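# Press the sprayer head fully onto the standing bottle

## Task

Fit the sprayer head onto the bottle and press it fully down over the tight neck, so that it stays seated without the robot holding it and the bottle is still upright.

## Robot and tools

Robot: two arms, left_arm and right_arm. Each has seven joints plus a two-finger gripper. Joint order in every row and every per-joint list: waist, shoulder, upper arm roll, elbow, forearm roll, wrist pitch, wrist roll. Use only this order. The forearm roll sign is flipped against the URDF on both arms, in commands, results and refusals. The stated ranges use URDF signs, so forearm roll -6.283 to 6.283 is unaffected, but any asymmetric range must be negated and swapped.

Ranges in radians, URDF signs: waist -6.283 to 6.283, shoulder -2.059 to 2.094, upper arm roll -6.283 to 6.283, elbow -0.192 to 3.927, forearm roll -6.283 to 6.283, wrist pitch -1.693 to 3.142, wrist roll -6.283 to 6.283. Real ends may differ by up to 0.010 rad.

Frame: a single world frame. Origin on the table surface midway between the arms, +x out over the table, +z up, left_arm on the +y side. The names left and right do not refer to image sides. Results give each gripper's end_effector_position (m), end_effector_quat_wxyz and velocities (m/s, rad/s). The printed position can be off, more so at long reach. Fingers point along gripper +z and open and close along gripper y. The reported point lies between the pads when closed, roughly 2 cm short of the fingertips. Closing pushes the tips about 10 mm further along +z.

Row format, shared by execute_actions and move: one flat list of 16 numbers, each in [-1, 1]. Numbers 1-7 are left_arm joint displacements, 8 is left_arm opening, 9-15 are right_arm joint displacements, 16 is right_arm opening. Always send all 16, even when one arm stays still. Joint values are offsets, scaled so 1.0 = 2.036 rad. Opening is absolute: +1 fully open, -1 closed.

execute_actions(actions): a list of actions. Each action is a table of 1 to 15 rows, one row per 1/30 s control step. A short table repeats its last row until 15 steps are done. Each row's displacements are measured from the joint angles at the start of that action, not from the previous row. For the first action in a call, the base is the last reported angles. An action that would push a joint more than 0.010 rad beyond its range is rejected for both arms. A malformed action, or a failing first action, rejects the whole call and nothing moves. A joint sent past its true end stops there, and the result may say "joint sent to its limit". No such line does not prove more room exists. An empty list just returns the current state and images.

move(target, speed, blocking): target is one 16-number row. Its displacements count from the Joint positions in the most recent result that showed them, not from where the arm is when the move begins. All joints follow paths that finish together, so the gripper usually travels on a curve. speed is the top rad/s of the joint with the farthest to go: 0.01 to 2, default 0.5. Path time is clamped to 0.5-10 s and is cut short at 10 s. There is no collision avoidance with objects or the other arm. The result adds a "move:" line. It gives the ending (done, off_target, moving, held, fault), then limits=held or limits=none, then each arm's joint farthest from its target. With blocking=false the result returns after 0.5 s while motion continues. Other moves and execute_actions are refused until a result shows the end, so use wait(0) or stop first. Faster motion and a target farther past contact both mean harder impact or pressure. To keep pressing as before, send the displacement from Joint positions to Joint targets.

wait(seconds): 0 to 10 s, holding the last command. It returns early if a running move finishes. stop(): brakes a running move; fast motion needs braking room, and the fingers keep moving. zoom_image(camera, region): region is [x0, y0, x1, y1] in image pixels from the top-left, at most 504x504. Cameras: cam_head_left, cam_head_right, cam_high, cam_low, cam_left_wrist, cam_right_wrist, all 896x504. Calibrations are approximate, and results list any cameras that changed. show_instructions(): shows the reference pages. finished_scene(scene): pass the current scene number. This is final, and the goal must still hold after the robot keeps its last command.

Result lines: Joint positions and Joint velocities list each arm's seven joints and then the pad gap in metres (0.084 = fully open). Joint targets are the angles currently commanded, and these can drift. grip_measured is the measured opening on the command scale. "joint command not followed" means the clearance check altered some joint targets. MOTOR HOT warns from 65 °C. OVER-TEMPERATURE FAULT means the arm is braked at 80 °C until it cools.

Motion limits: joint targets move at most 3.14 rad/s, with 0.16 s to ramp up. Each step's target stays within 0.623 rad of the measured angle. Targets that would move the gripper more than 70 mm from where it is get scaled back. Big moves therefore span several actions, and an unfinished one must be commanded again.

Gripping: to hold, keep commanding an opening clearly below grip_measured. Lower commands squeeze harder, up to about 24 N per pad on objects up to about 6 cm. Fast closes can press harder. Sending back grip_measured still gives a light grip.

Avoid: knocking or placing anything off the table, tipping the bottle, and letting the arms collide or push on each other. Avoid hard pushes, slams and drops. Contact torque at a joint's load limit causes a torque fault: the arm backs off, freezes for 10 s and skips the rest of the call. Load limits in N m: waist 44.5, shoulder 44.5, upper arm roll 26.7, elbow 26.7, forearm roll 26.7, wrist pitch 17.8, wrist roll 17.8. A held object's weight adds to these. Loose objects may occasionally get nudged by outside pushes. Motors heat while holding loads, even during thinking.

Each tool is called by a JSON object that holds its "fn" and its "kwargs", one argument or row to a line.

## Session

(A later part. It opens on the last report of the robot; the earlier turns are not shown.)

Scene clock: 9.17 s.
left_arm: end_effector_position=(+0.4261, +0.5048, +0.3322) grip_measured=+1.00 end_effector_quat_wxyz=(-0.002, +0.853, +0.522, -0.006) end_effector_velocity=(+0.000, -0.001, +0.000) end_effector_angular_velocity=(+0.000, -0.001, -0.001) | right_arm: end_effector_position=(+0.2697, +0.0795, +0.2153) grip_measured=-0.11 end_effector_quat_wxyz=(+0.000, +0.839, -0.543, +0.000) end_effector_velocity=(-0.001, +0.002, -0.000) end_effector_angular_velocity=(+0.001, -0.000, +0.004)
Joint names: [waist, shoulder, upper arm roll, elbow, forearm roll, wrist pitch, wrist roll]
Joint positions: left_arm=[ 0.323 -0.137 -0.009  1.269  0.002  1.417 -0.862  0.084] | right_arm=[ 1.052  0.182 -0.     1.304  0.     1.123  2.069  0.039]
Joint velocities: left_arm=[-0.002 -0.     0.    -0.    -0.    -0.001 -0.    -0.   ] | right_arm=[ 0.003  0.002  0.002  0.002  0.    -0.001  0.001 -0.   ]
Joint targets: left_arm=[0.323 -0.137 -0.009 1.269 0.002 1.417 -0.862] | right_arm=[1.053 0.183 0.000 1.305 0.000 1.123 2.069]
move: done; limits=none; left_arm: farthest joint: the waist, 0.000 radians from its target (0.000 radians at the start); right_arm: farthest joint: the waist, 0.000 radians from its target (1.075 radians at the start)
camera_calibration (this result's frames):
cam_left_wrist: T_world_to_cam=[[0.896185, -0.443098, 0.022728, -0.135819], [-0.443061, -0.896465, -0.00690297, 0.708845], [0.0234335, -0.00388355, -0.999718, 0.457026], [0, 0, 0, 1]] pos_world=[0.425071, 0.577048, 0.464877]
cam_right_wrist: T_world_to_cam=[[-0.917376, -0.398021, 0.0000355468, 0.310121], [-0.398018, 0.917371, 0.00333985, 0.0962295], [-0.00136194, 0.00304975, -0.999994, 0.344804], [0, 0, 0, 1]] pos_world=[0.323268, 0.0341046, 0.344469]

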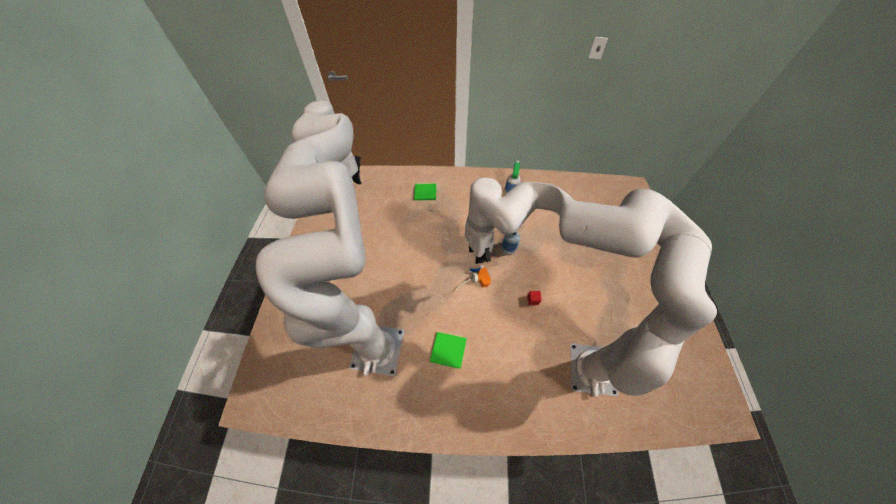

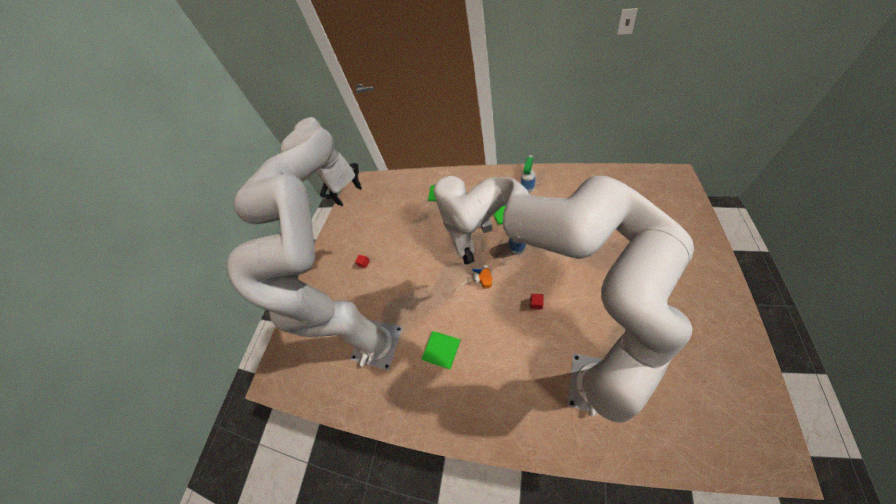

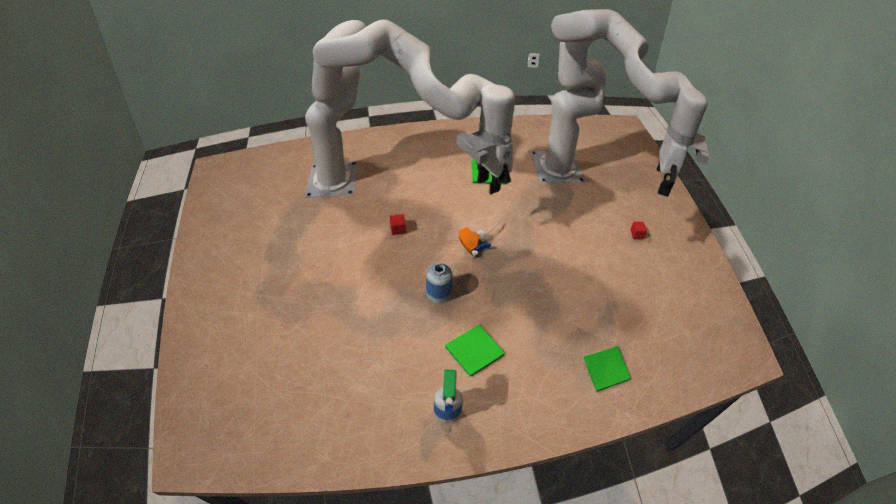

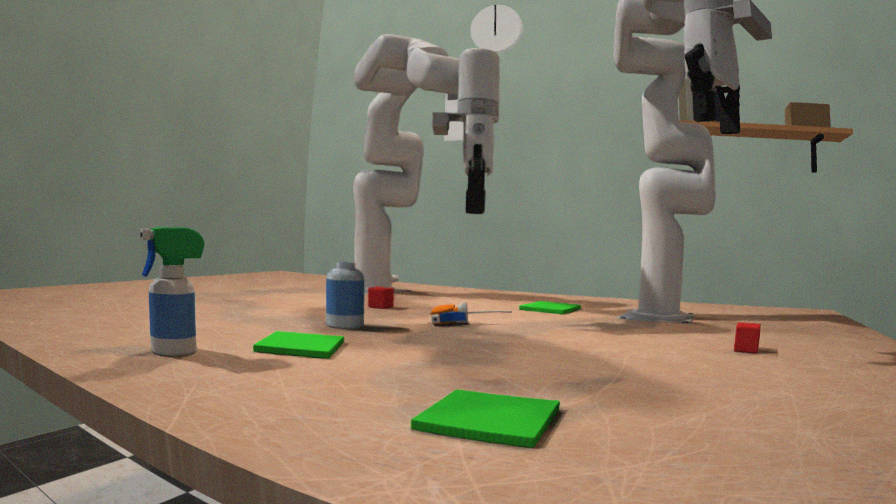

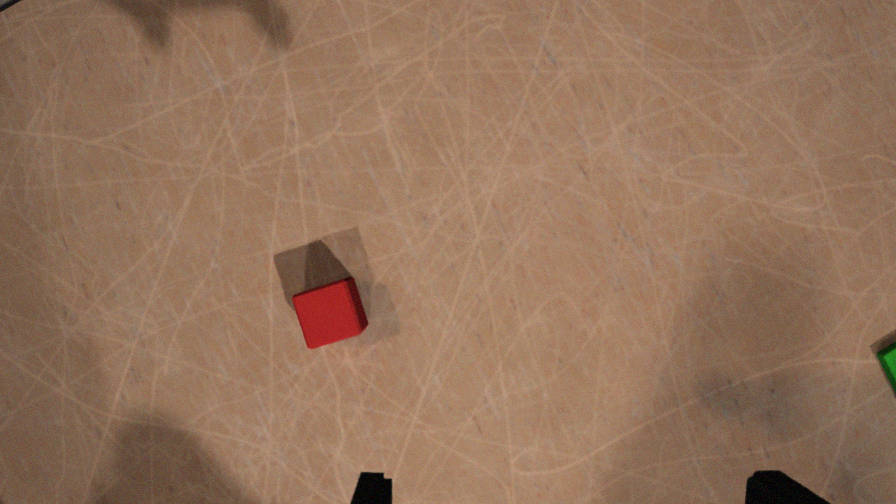

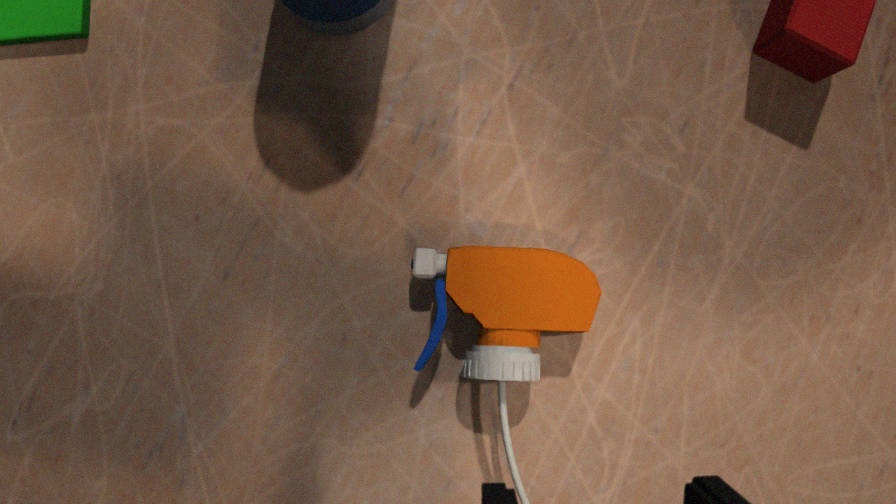

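{"fn": "move", "kwargs": {
  "target": [0,0,0,0,0,0,0,1,-0.025,0.0044,0,-0.1714,0,-0.1763,-0.792,0.35],
  "speed": 0.8
}}

{"fn": "move", "kwargs": {
  "target": [0,0,0,0,0,0,0,1,0,0.079,0,-0.017,0,-0.096,0,0.35],
  "speed": 0.15
}}

{"fn": "move", "kwargs": {
  "target": [0,0,0,0,0,0,0,1,0,0,0,0,0,0,0,-0.7]
}}

{"fn": "move", "kwargs": {
  "target": [0,0,0,0,0,0,0,1,0,-0.2,0,0.1,0,0.1,0,-0.7]
}}

Scene clock: 12.63 s.
left_arm: end_effector_position=(+0.4261, +0.5048, +0.3322) grip_measured=+1.00 end_effector_quat_wxyz=(-0.002, +0.853, +0.522, -0.006) end_effector_velocity=(+0.000, -0.000, +0.000) end_effector_angular_velocity=(+0.000, -0.000, -0.000) | right_arm: end_effector_position=(+0.2604, +0.0274, +0.0996) grip_measured=+0.34 end_effector_quat_wxyz=(-0.000, +0.979, +0.205, +0.000) end_effector_velocity=(-0.000, -0.000, -0.000) end_effector_angular_velocity=(-0.001, +0.000, +0.002)
Joint names: [waist, shoulder, upper arm roll, elbow, forearm roll, wrist pitch, wrist roll]
Joint positions: left_arm=[ 0.323 -0.137 -0.009  1.269  0.002  1.417 -0.862  0.084] | right_arm=[ 1.002  0.191 -0.     0.956  0.     0.764  0.457  0.059]
Joint velocities: left_arm=[-0. -0.  0.  0. -0.  0. -0. -0.] | right_arm=[-0.     0.    -0.    -0.001  0.    -0.001 -0.002 -0.   ]
Joint targets: left_arm=[0.323 -0.137 -0.009 1.269 0.002 1.417 -0.862] | right_arm=[1.002 0.191 -0.000 0.955 0.000 0.764 0.457]
move: done; limits=none; left_arm: farthest joint: the waist, 0.000 radians from its target (0.000 radians at the start); right_arm: farthest joint: the elbow, 0.001 radians from its target (0.350 radians at the start)
camera_calibration (this result's frames):
cam_left_wrist: T_world_to_cam=[[0.896185, -0.443098, 0.0227279, -0.135819], [-0.443061, -0.896465, -0.0069029, 0.708845], [0.0234334, -0.00388358, -0.999718, 0.457026], [0, 0, 0, 1]] pos_world=[0.425071, 0.577048, 0.464877]
cam_right_wrist: T_world_to_cam=[[0.389215, -0.921147, -0.000743533, -0.0449429], [-0.92114, -0.389215, 0.00368961, 0.312646], [-0.00368806, -0.000751151, -0.999993, 0.229989], [0, 0, 0, 1]] pos_world=[0.306331, 0.0804602, 0.228801]

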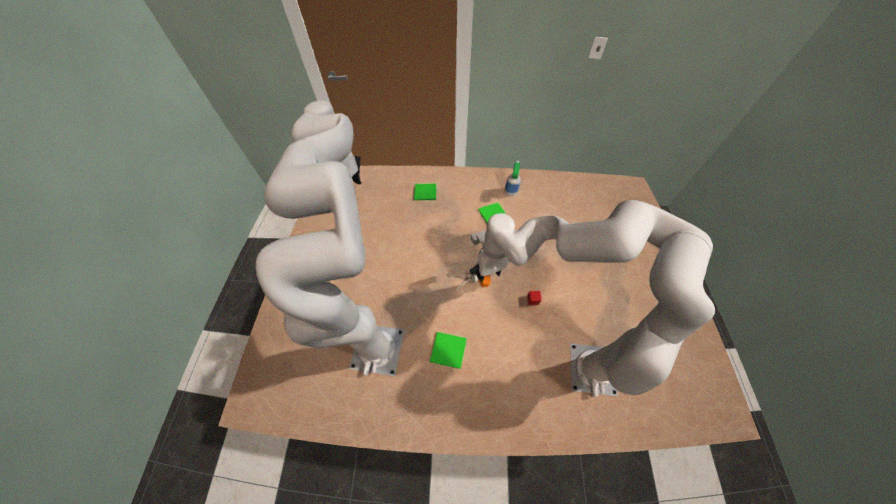

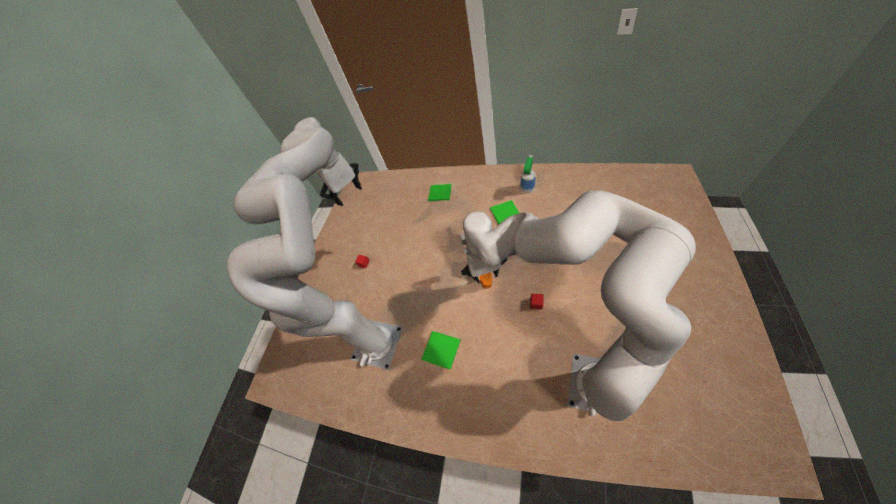

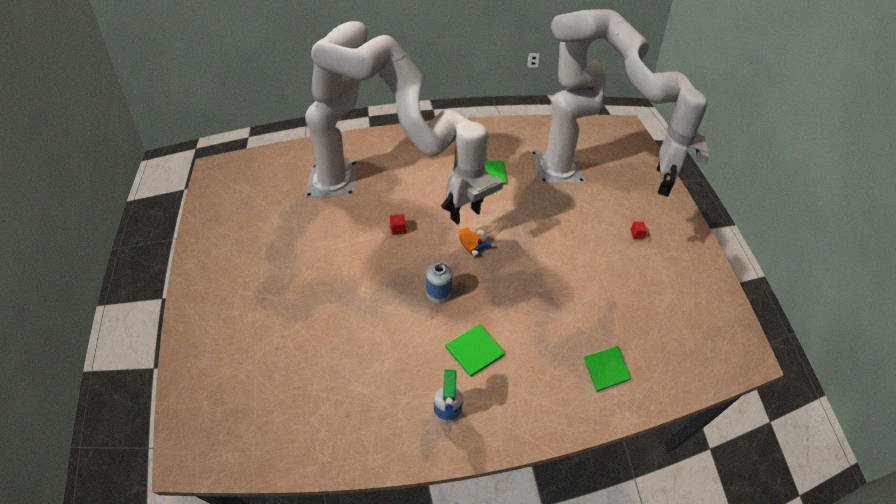

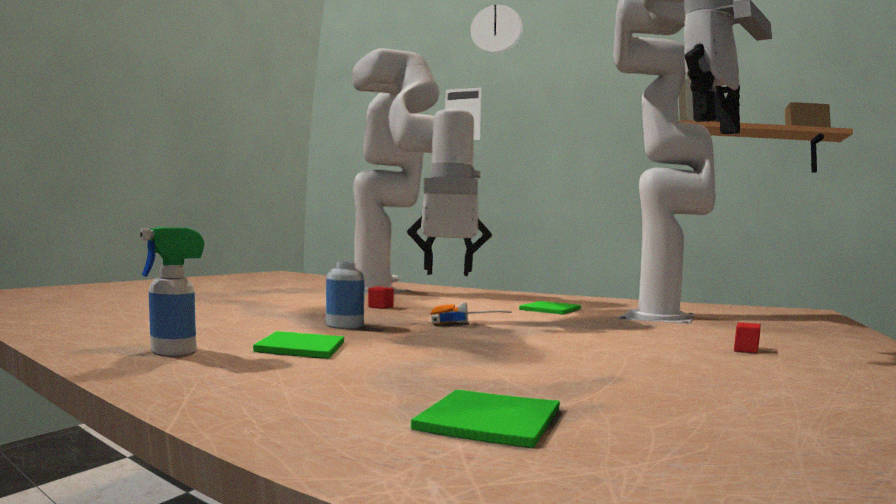

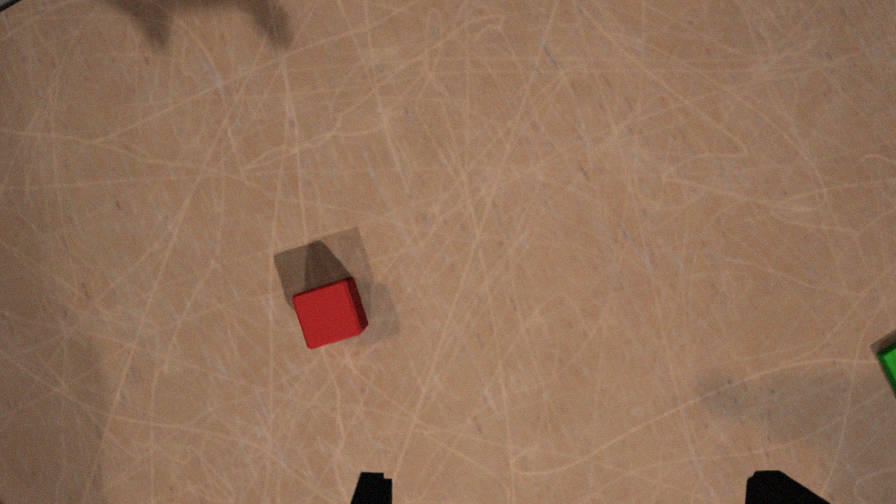

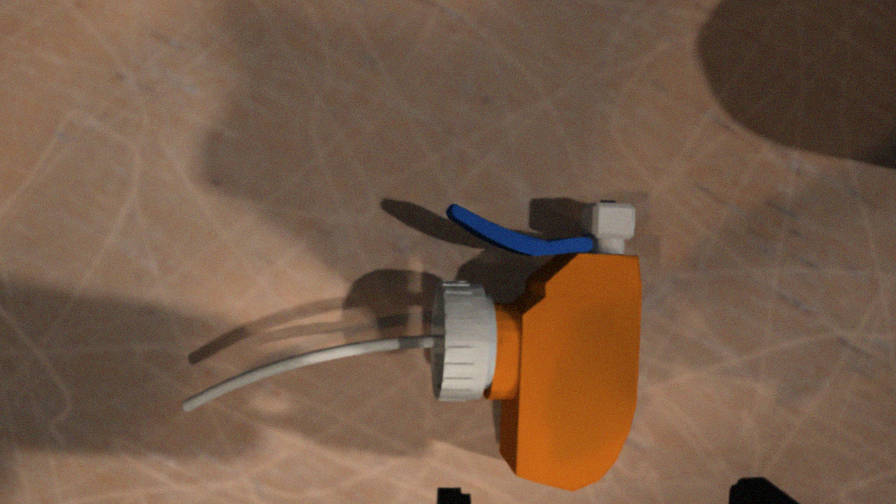

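Scene clock: 14.40 s.
left_arm: end_effector_position=(+0.4261, +0.5048, +0.3322) grip_measured=+1.00 end_effector_quat_wxyz=(-0.002, +0.853, +0.522, -0.006) end_effector_velocity=(+0.000, -0.001, -0.000) end_effector_angular_velocity=(-0.001, +0.000, -0.001) | right_arm: end_effector_position=(+0.2604, +0.0274, +0.0258) grip_measured=+0.34 end_effector_quat_wxyz=(-0.000, +0.979, +0.205, +0.000) end_effector_velocity=(-0.001, -0.001, -0.001) end_effector_angular_velocity=(-0.002, +0.002, +0.000)
Joint names: [waist, shoulder, upper arm roll, elbow, forearm roll, wrist pitch, wrist roll]
Joint positions: left_arm=[ 0.323 -0.137 -0.009  1.269  0.002  1.417 -0.862  0.084] | right_arm=[ 1.002  0.352 -0.     0.921  0.     0.569  0.457  0.059]
Joint velocities: left_arm=[-0.002  0.     0.     0.     0.001 -0.     0.     0.   ] | right_arm=[-0.001  0.002  0.001 -0.002  0.    -0.001 -0.     0.   ]
Joint targets: left_arm=[0.323 -0.137 -0.009 1.269 0.002 1.417 -0.862] | right_arm=[1.002 0.352 -0.000 0.921 0.000 0.569 0.457]
move: done; limits=none; left_arm: farthest joint: the waist, 0.000 radians from its target (0.000 radians at the start); right_arm: farthest joint: the waist, 0.000 radians from its target (0.000 radians at the start)
camera_calibration (this result's frames):
cam_left_wrist: T_world_to_cam=[[0.896185, -0.443098, 0.0227279, -0.135819], [-0.443061, -0.896465, -0.00690305, 0.708845], [0.0234335, -0.00388345, -0.999718, 0.457026], [0, 0, 0, 1]] pos_world=[0.425071, 0.577049, 0.464877]
cam_right_wrist: T_world_to_cam=[[0.389226, -0.921142, -0.000909219, -0.0449794], [-0.921136, -0.389227, 0.00336214, 0.312963], [-0.0034509, -0.00047112, -0.999994, 0.156149], [0, 0, 0, 1]] pos_world=[0.306327, 0.0804548, 0.155055]

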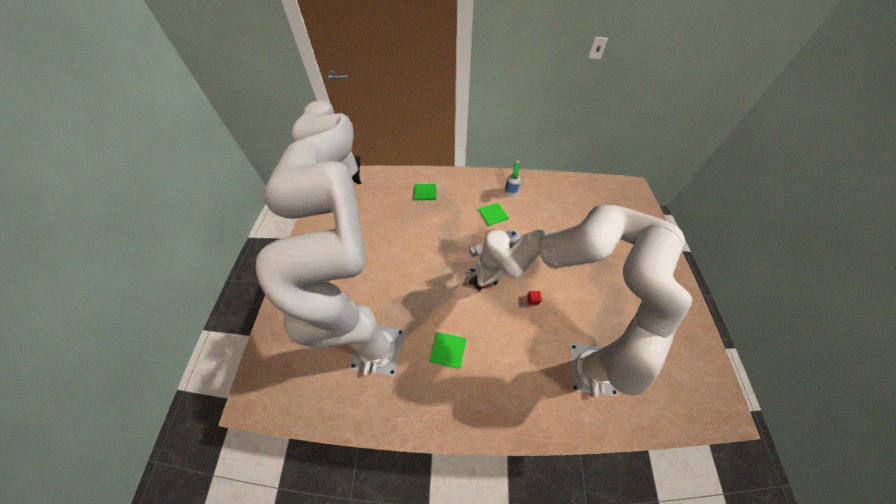

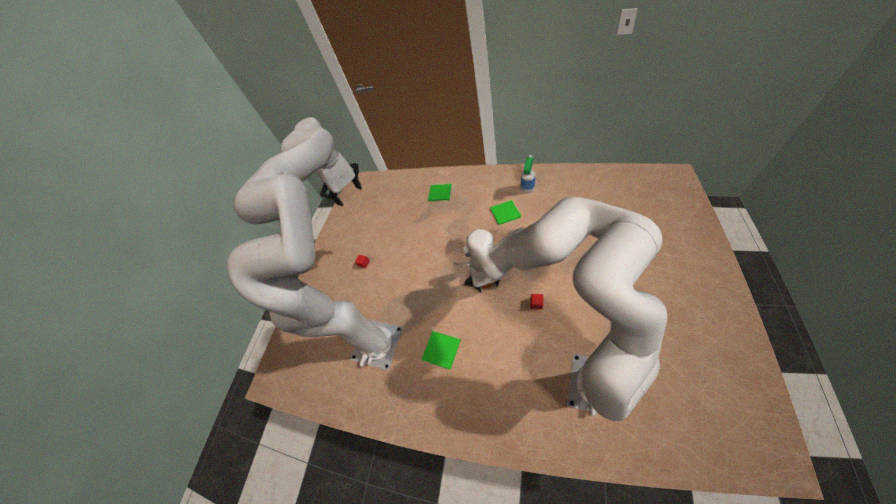

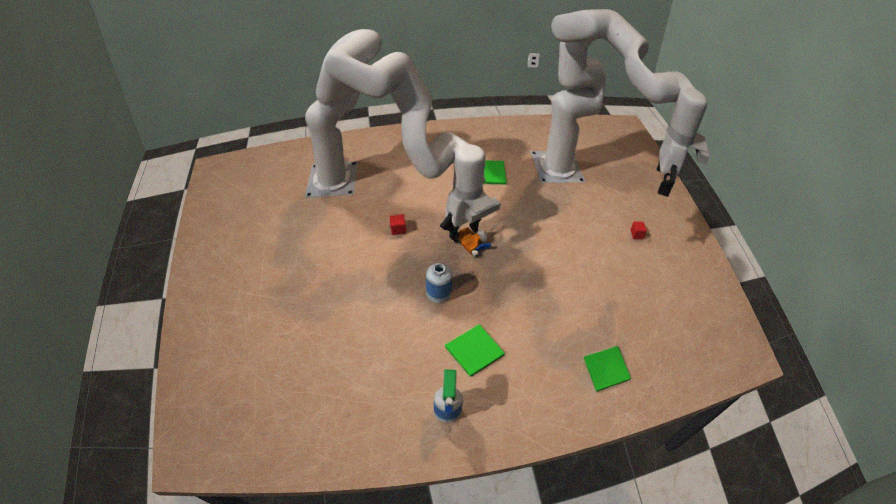

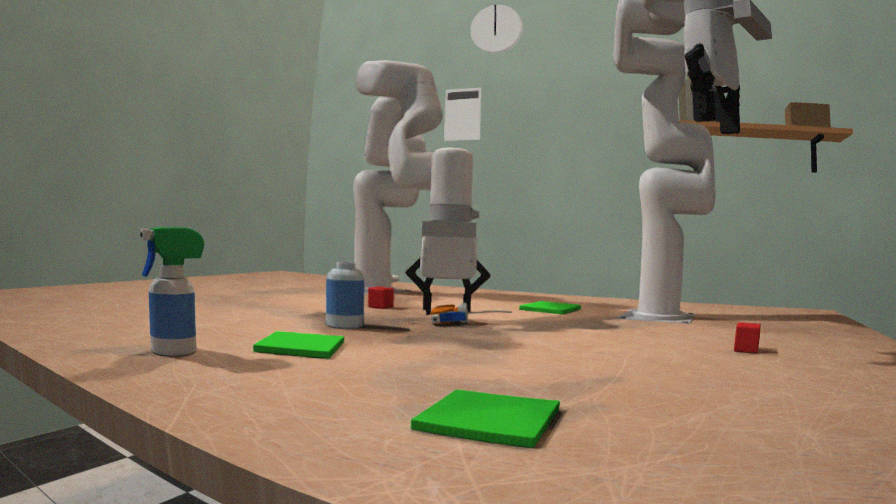

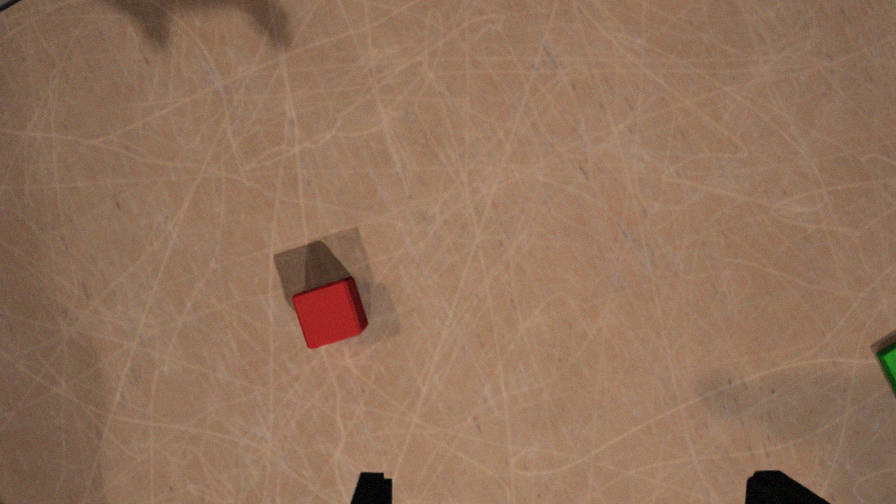

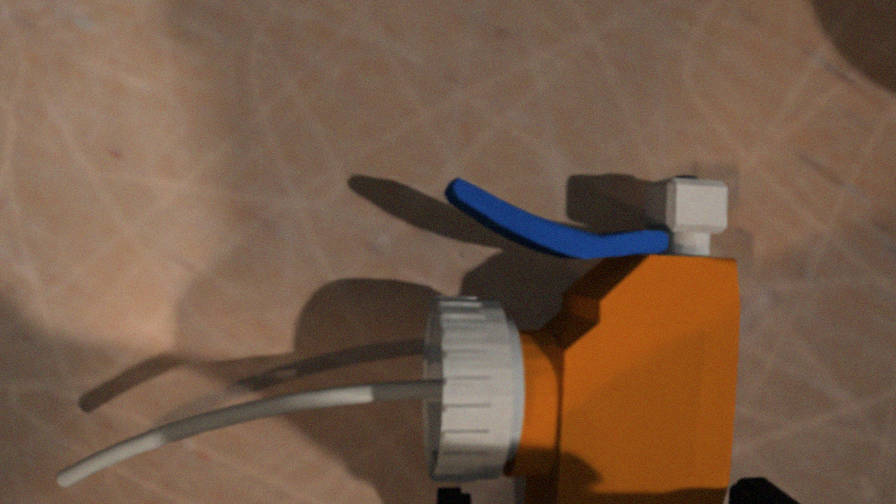

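Scene clock: 14.90 s.
left_arm: end_effector_position=(+0.4261, +0.5048, +0.3322) grip_measured=+1.00 end_effector_quat_wxyz=(-0.002, +0.853, +0.522, -0.006) end_effector_velocity=(+0.000, +0.000, -0.000) end_effector_angular_velocity=(-0.000, -0.001, +0.000) | right_arm: end_effector_position=(+0.2604, +0.0274, +0.0258) grip_measured=-0.23 end_effector_quat_wxyz=(-0.000, +0.979, +0.205, +0.000) end_effector_velocity=(+0.000, +0.000, +0.000) end_effector_angular_velocity=(+0.000, -0.001, +0.001)
Joint names: [waist, shoulder, upper arm roll, elbow, forearm roll, wrist pitch, wrist roll]
Joint positions: left_arm=[ 0.323 -0.137 -0.009  1.269  0.002  1.417 -0.862  0.084] | right_arm=[ 1.002  0.352 -0.     0.921  0.     0.569  0.457  0.034]
Joint velocities: left_arm=[ 0.     0.     0.    -0.     0.    -0.001  0.     0.   ] | right_arm=[ 0.    -0.    -0.    -0.     0.    -0.001 -0.    -0.   ]
Joint targets: left_arm=[0.323 -0.137 -0.009 1.269 0.002 1.417 -0.862] | right_arm=[1.002 0.352 -0.000 0.921 0.000 0.569 0.457]
move: done; limits=none; left_arm: farthest joint: the waist, 0.000 radians from its target (0.000 radians at the start); right_arm: farthest joint: the waist, 0.000 radians from its target (0.000 radians at the start)
camera_calibration (this result's frames):
cam_left_wrist: T_world_to_cam=[[0.896185, -0.443098, 0.0227279, -0.135819], [-0.443061, -0.896465, -0.00690301, 0.708845], [0.0234334, -0.00388346, -0.999718, 0.457026], [0, 0, 0, 1]] pos_world=[0.425071, 0.577049, 0.464877]
cam_right_wrist: T_world_to_cam=[[0.389227, -0.921141, -0.000897719, -0.0449837], [-0.921135, -0.389228, 0.00338533, 0.312954], [-0.00346779, -0.000490743, -0.999994, 0.156147], [0, 0, 0, 1]] pos_world=[0.306323, 0.0804506, 0.155046]

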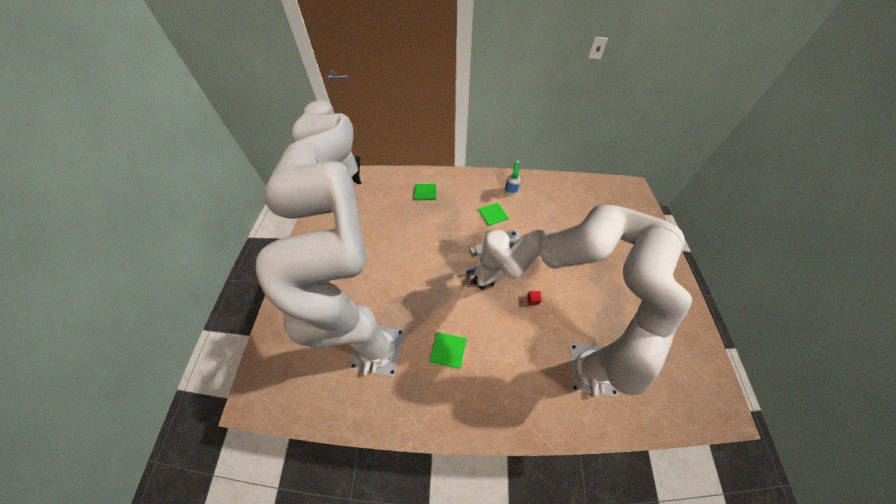

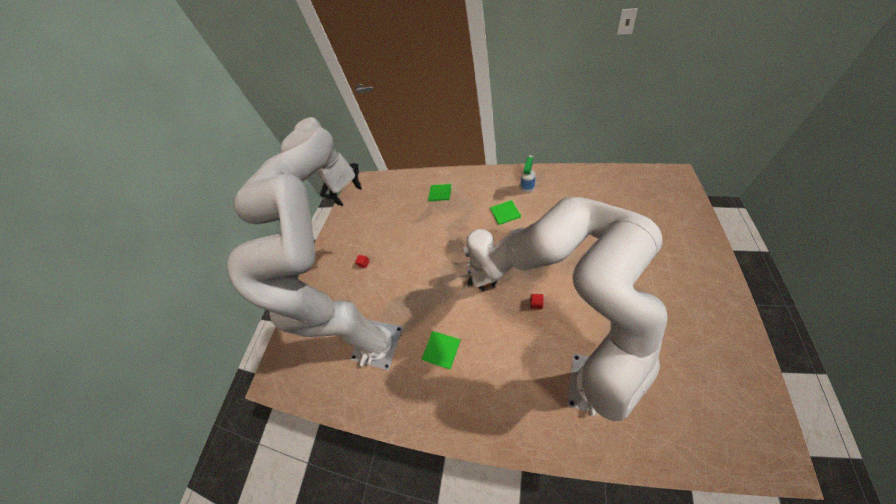

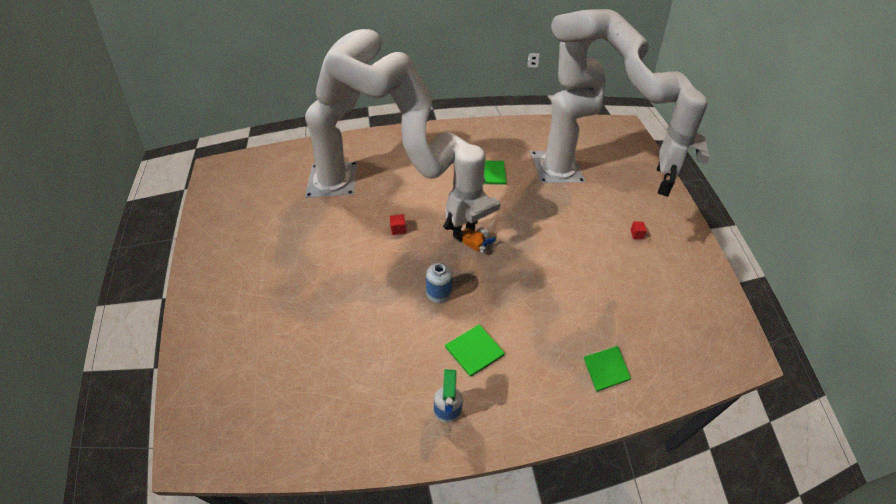

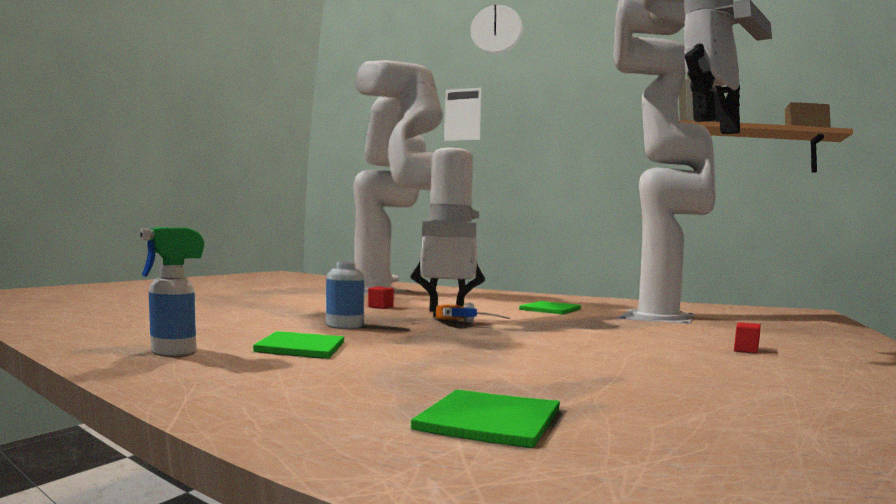

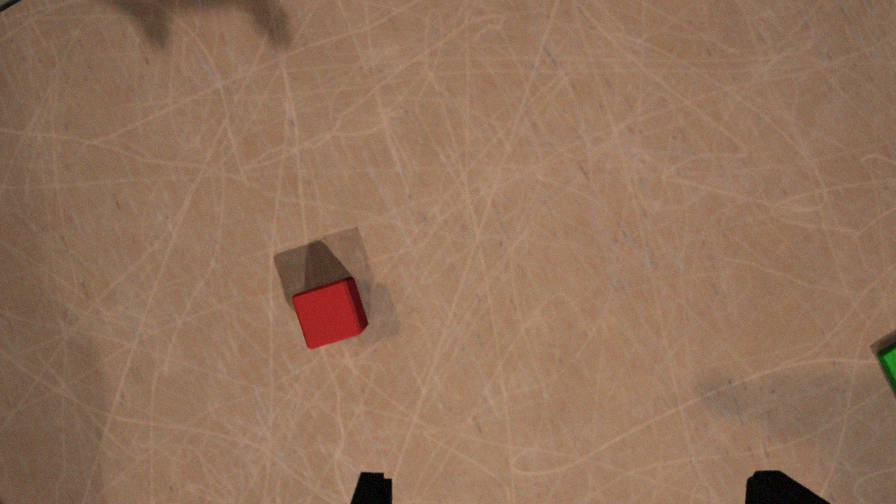

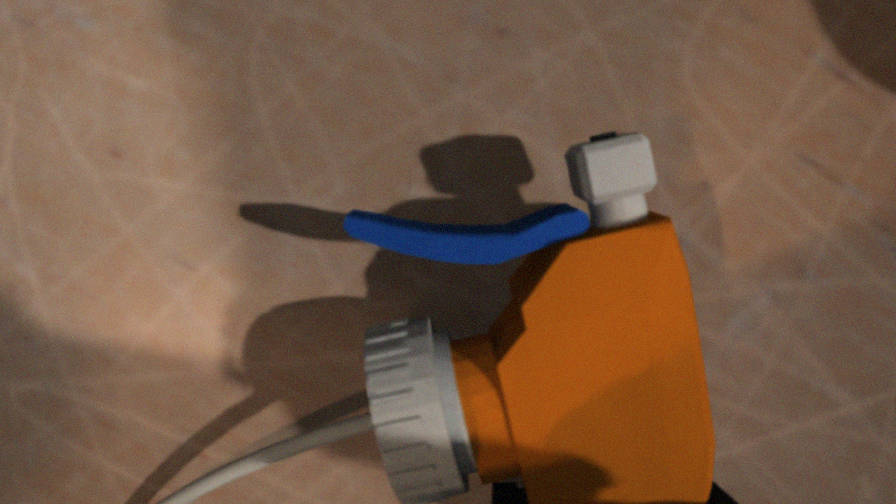

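Scene clock: 16.37 s.
left_arm: end_effector_position=(+0.4261, +0.5048, +0.3322) grip_measured=+1.00 end_effector_quat_wxyz=(-0.002, +0.853, +0.522, -0.006) end_effector_velocity=(-0.000, +0.000, +0.000) end_effector_angular_velocity=(+0.000, -0.000, +0.001) | right_arm: end_effector_position=(+0.3091, +0.0850, +0.3024) grip_measured=-0.23 end_effector_quat_wxyz=(-0.124, +0.959, +0.200, +0.159) end_effector_velocity=(+0.002, -0.000, +0.004) end_effector_angular_velocity=(+0.006, -0.004, -0.003)
Joint names: [waist, shoulder, upper arm roll, elbow, forearm roll, wrist pitch, wrist roll]
Joint positions: left_arm=[ 0.323 -0.137 -0.009  1.269  0.002  1.417 -0.862  0.084] | right_arm=[ 1.002 -0.055 -0.     1.124  0.     0.772  0.457  0.034]
Joint velocities: left_arm=[ 0.001 -0.001 -0.    -0.    -0.     0.    -0.    -0.   ] | right_arm=[ 0.    -0.004 -0.003  0.003 -0.001 -0.    -0.     0.   ]
Joint targets: left_arm=[0.323 -0.137 -0.009 1.269 0.002 1.417 -0.862] | right_arm=[1.002 -0.055 -0.000 1.125 0.000 0.772 0.457]
move: done; limits=none; left_arm: farthest joint: the waist, 0.000 radians from its target (0.000 radians at the start); right_arm: farthest joint: the waist, 0.000 radians from its target (0.000 radians at the start)
camera_calibration (this result's frames):
cam_left_wrist: T_world_to_cam=[[0.896185, -0.443098, 0.0227278, -0.135819], [-0.443061, -0.896465, -0.00690299, 0.708845], [0.0234334, -0.00388345, -0.999718, 0.457026], [0, 0, 0, 1]] pos_world=[0.425071, 0.577049, 0.464877]
cam_right_wrist: T_world_to_cam=[[0.41318, -0.892807, -0.179383, 0.0335442], [-0.875173, -0.334857, -0.349202, 0.467136], [0.251703, 0.301274, -0.919717, 0.304049], [0, 0, 0, 1]] pos_world=[0.318435, 0.0947702, 0.448782]

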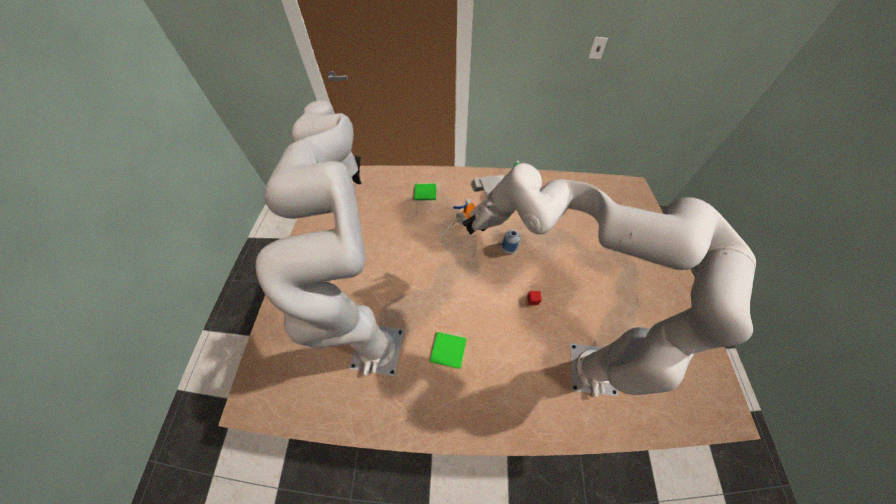

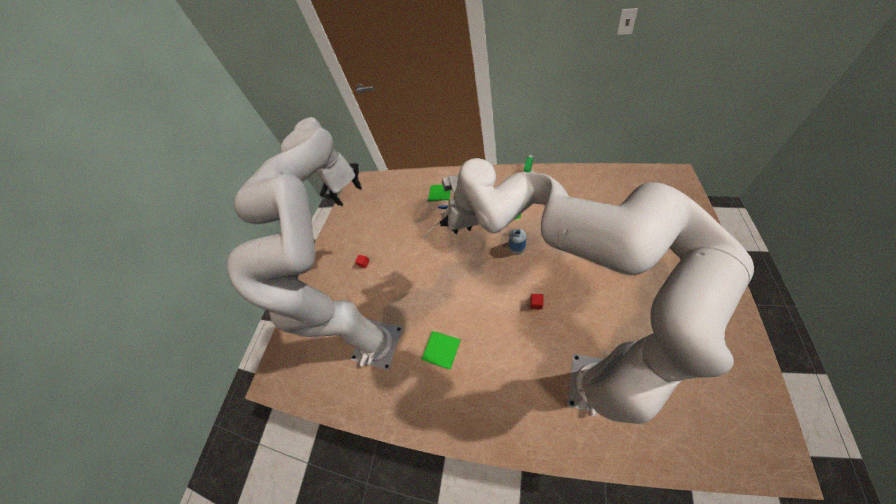

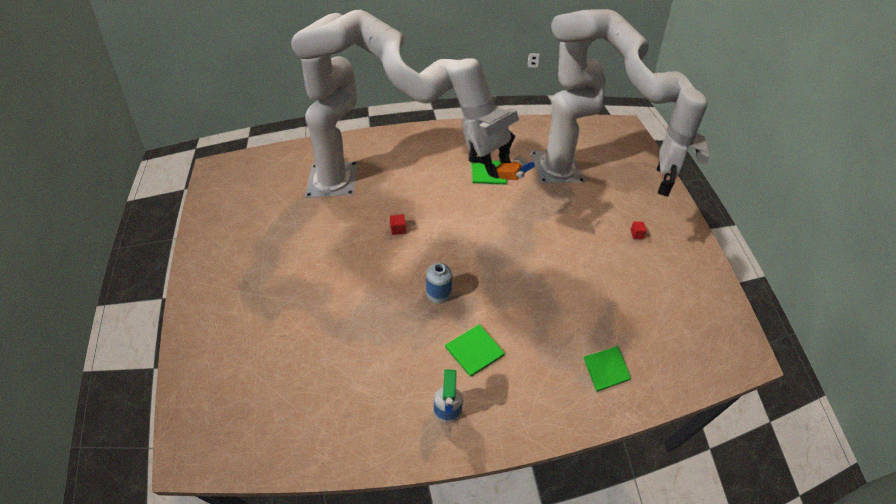

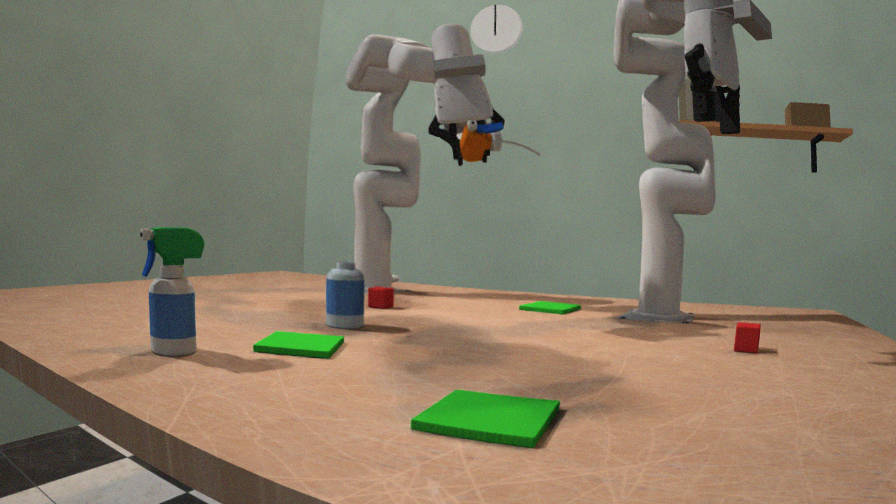

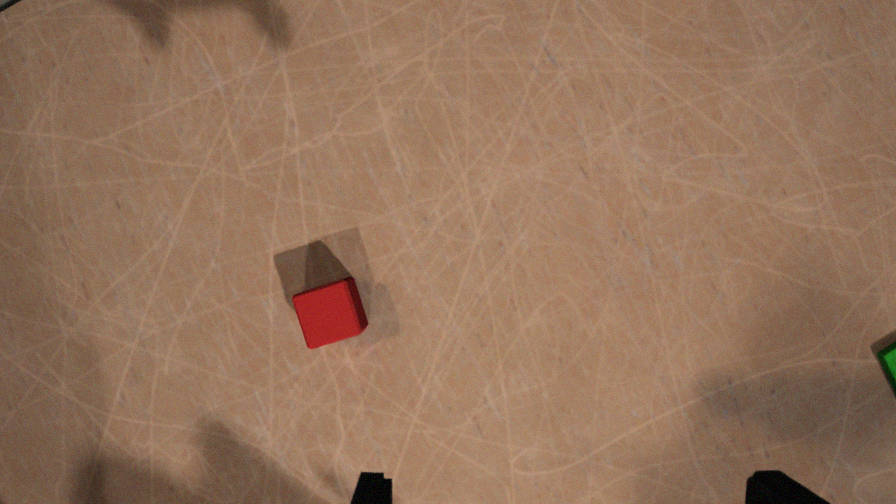

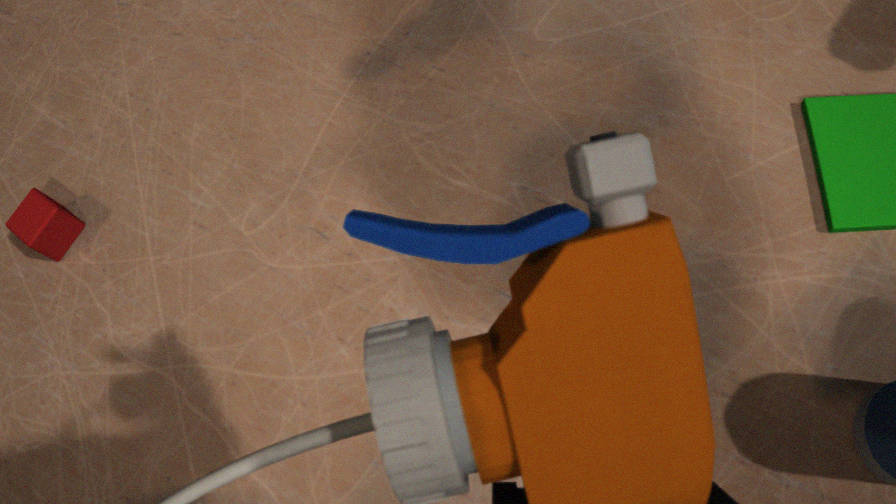

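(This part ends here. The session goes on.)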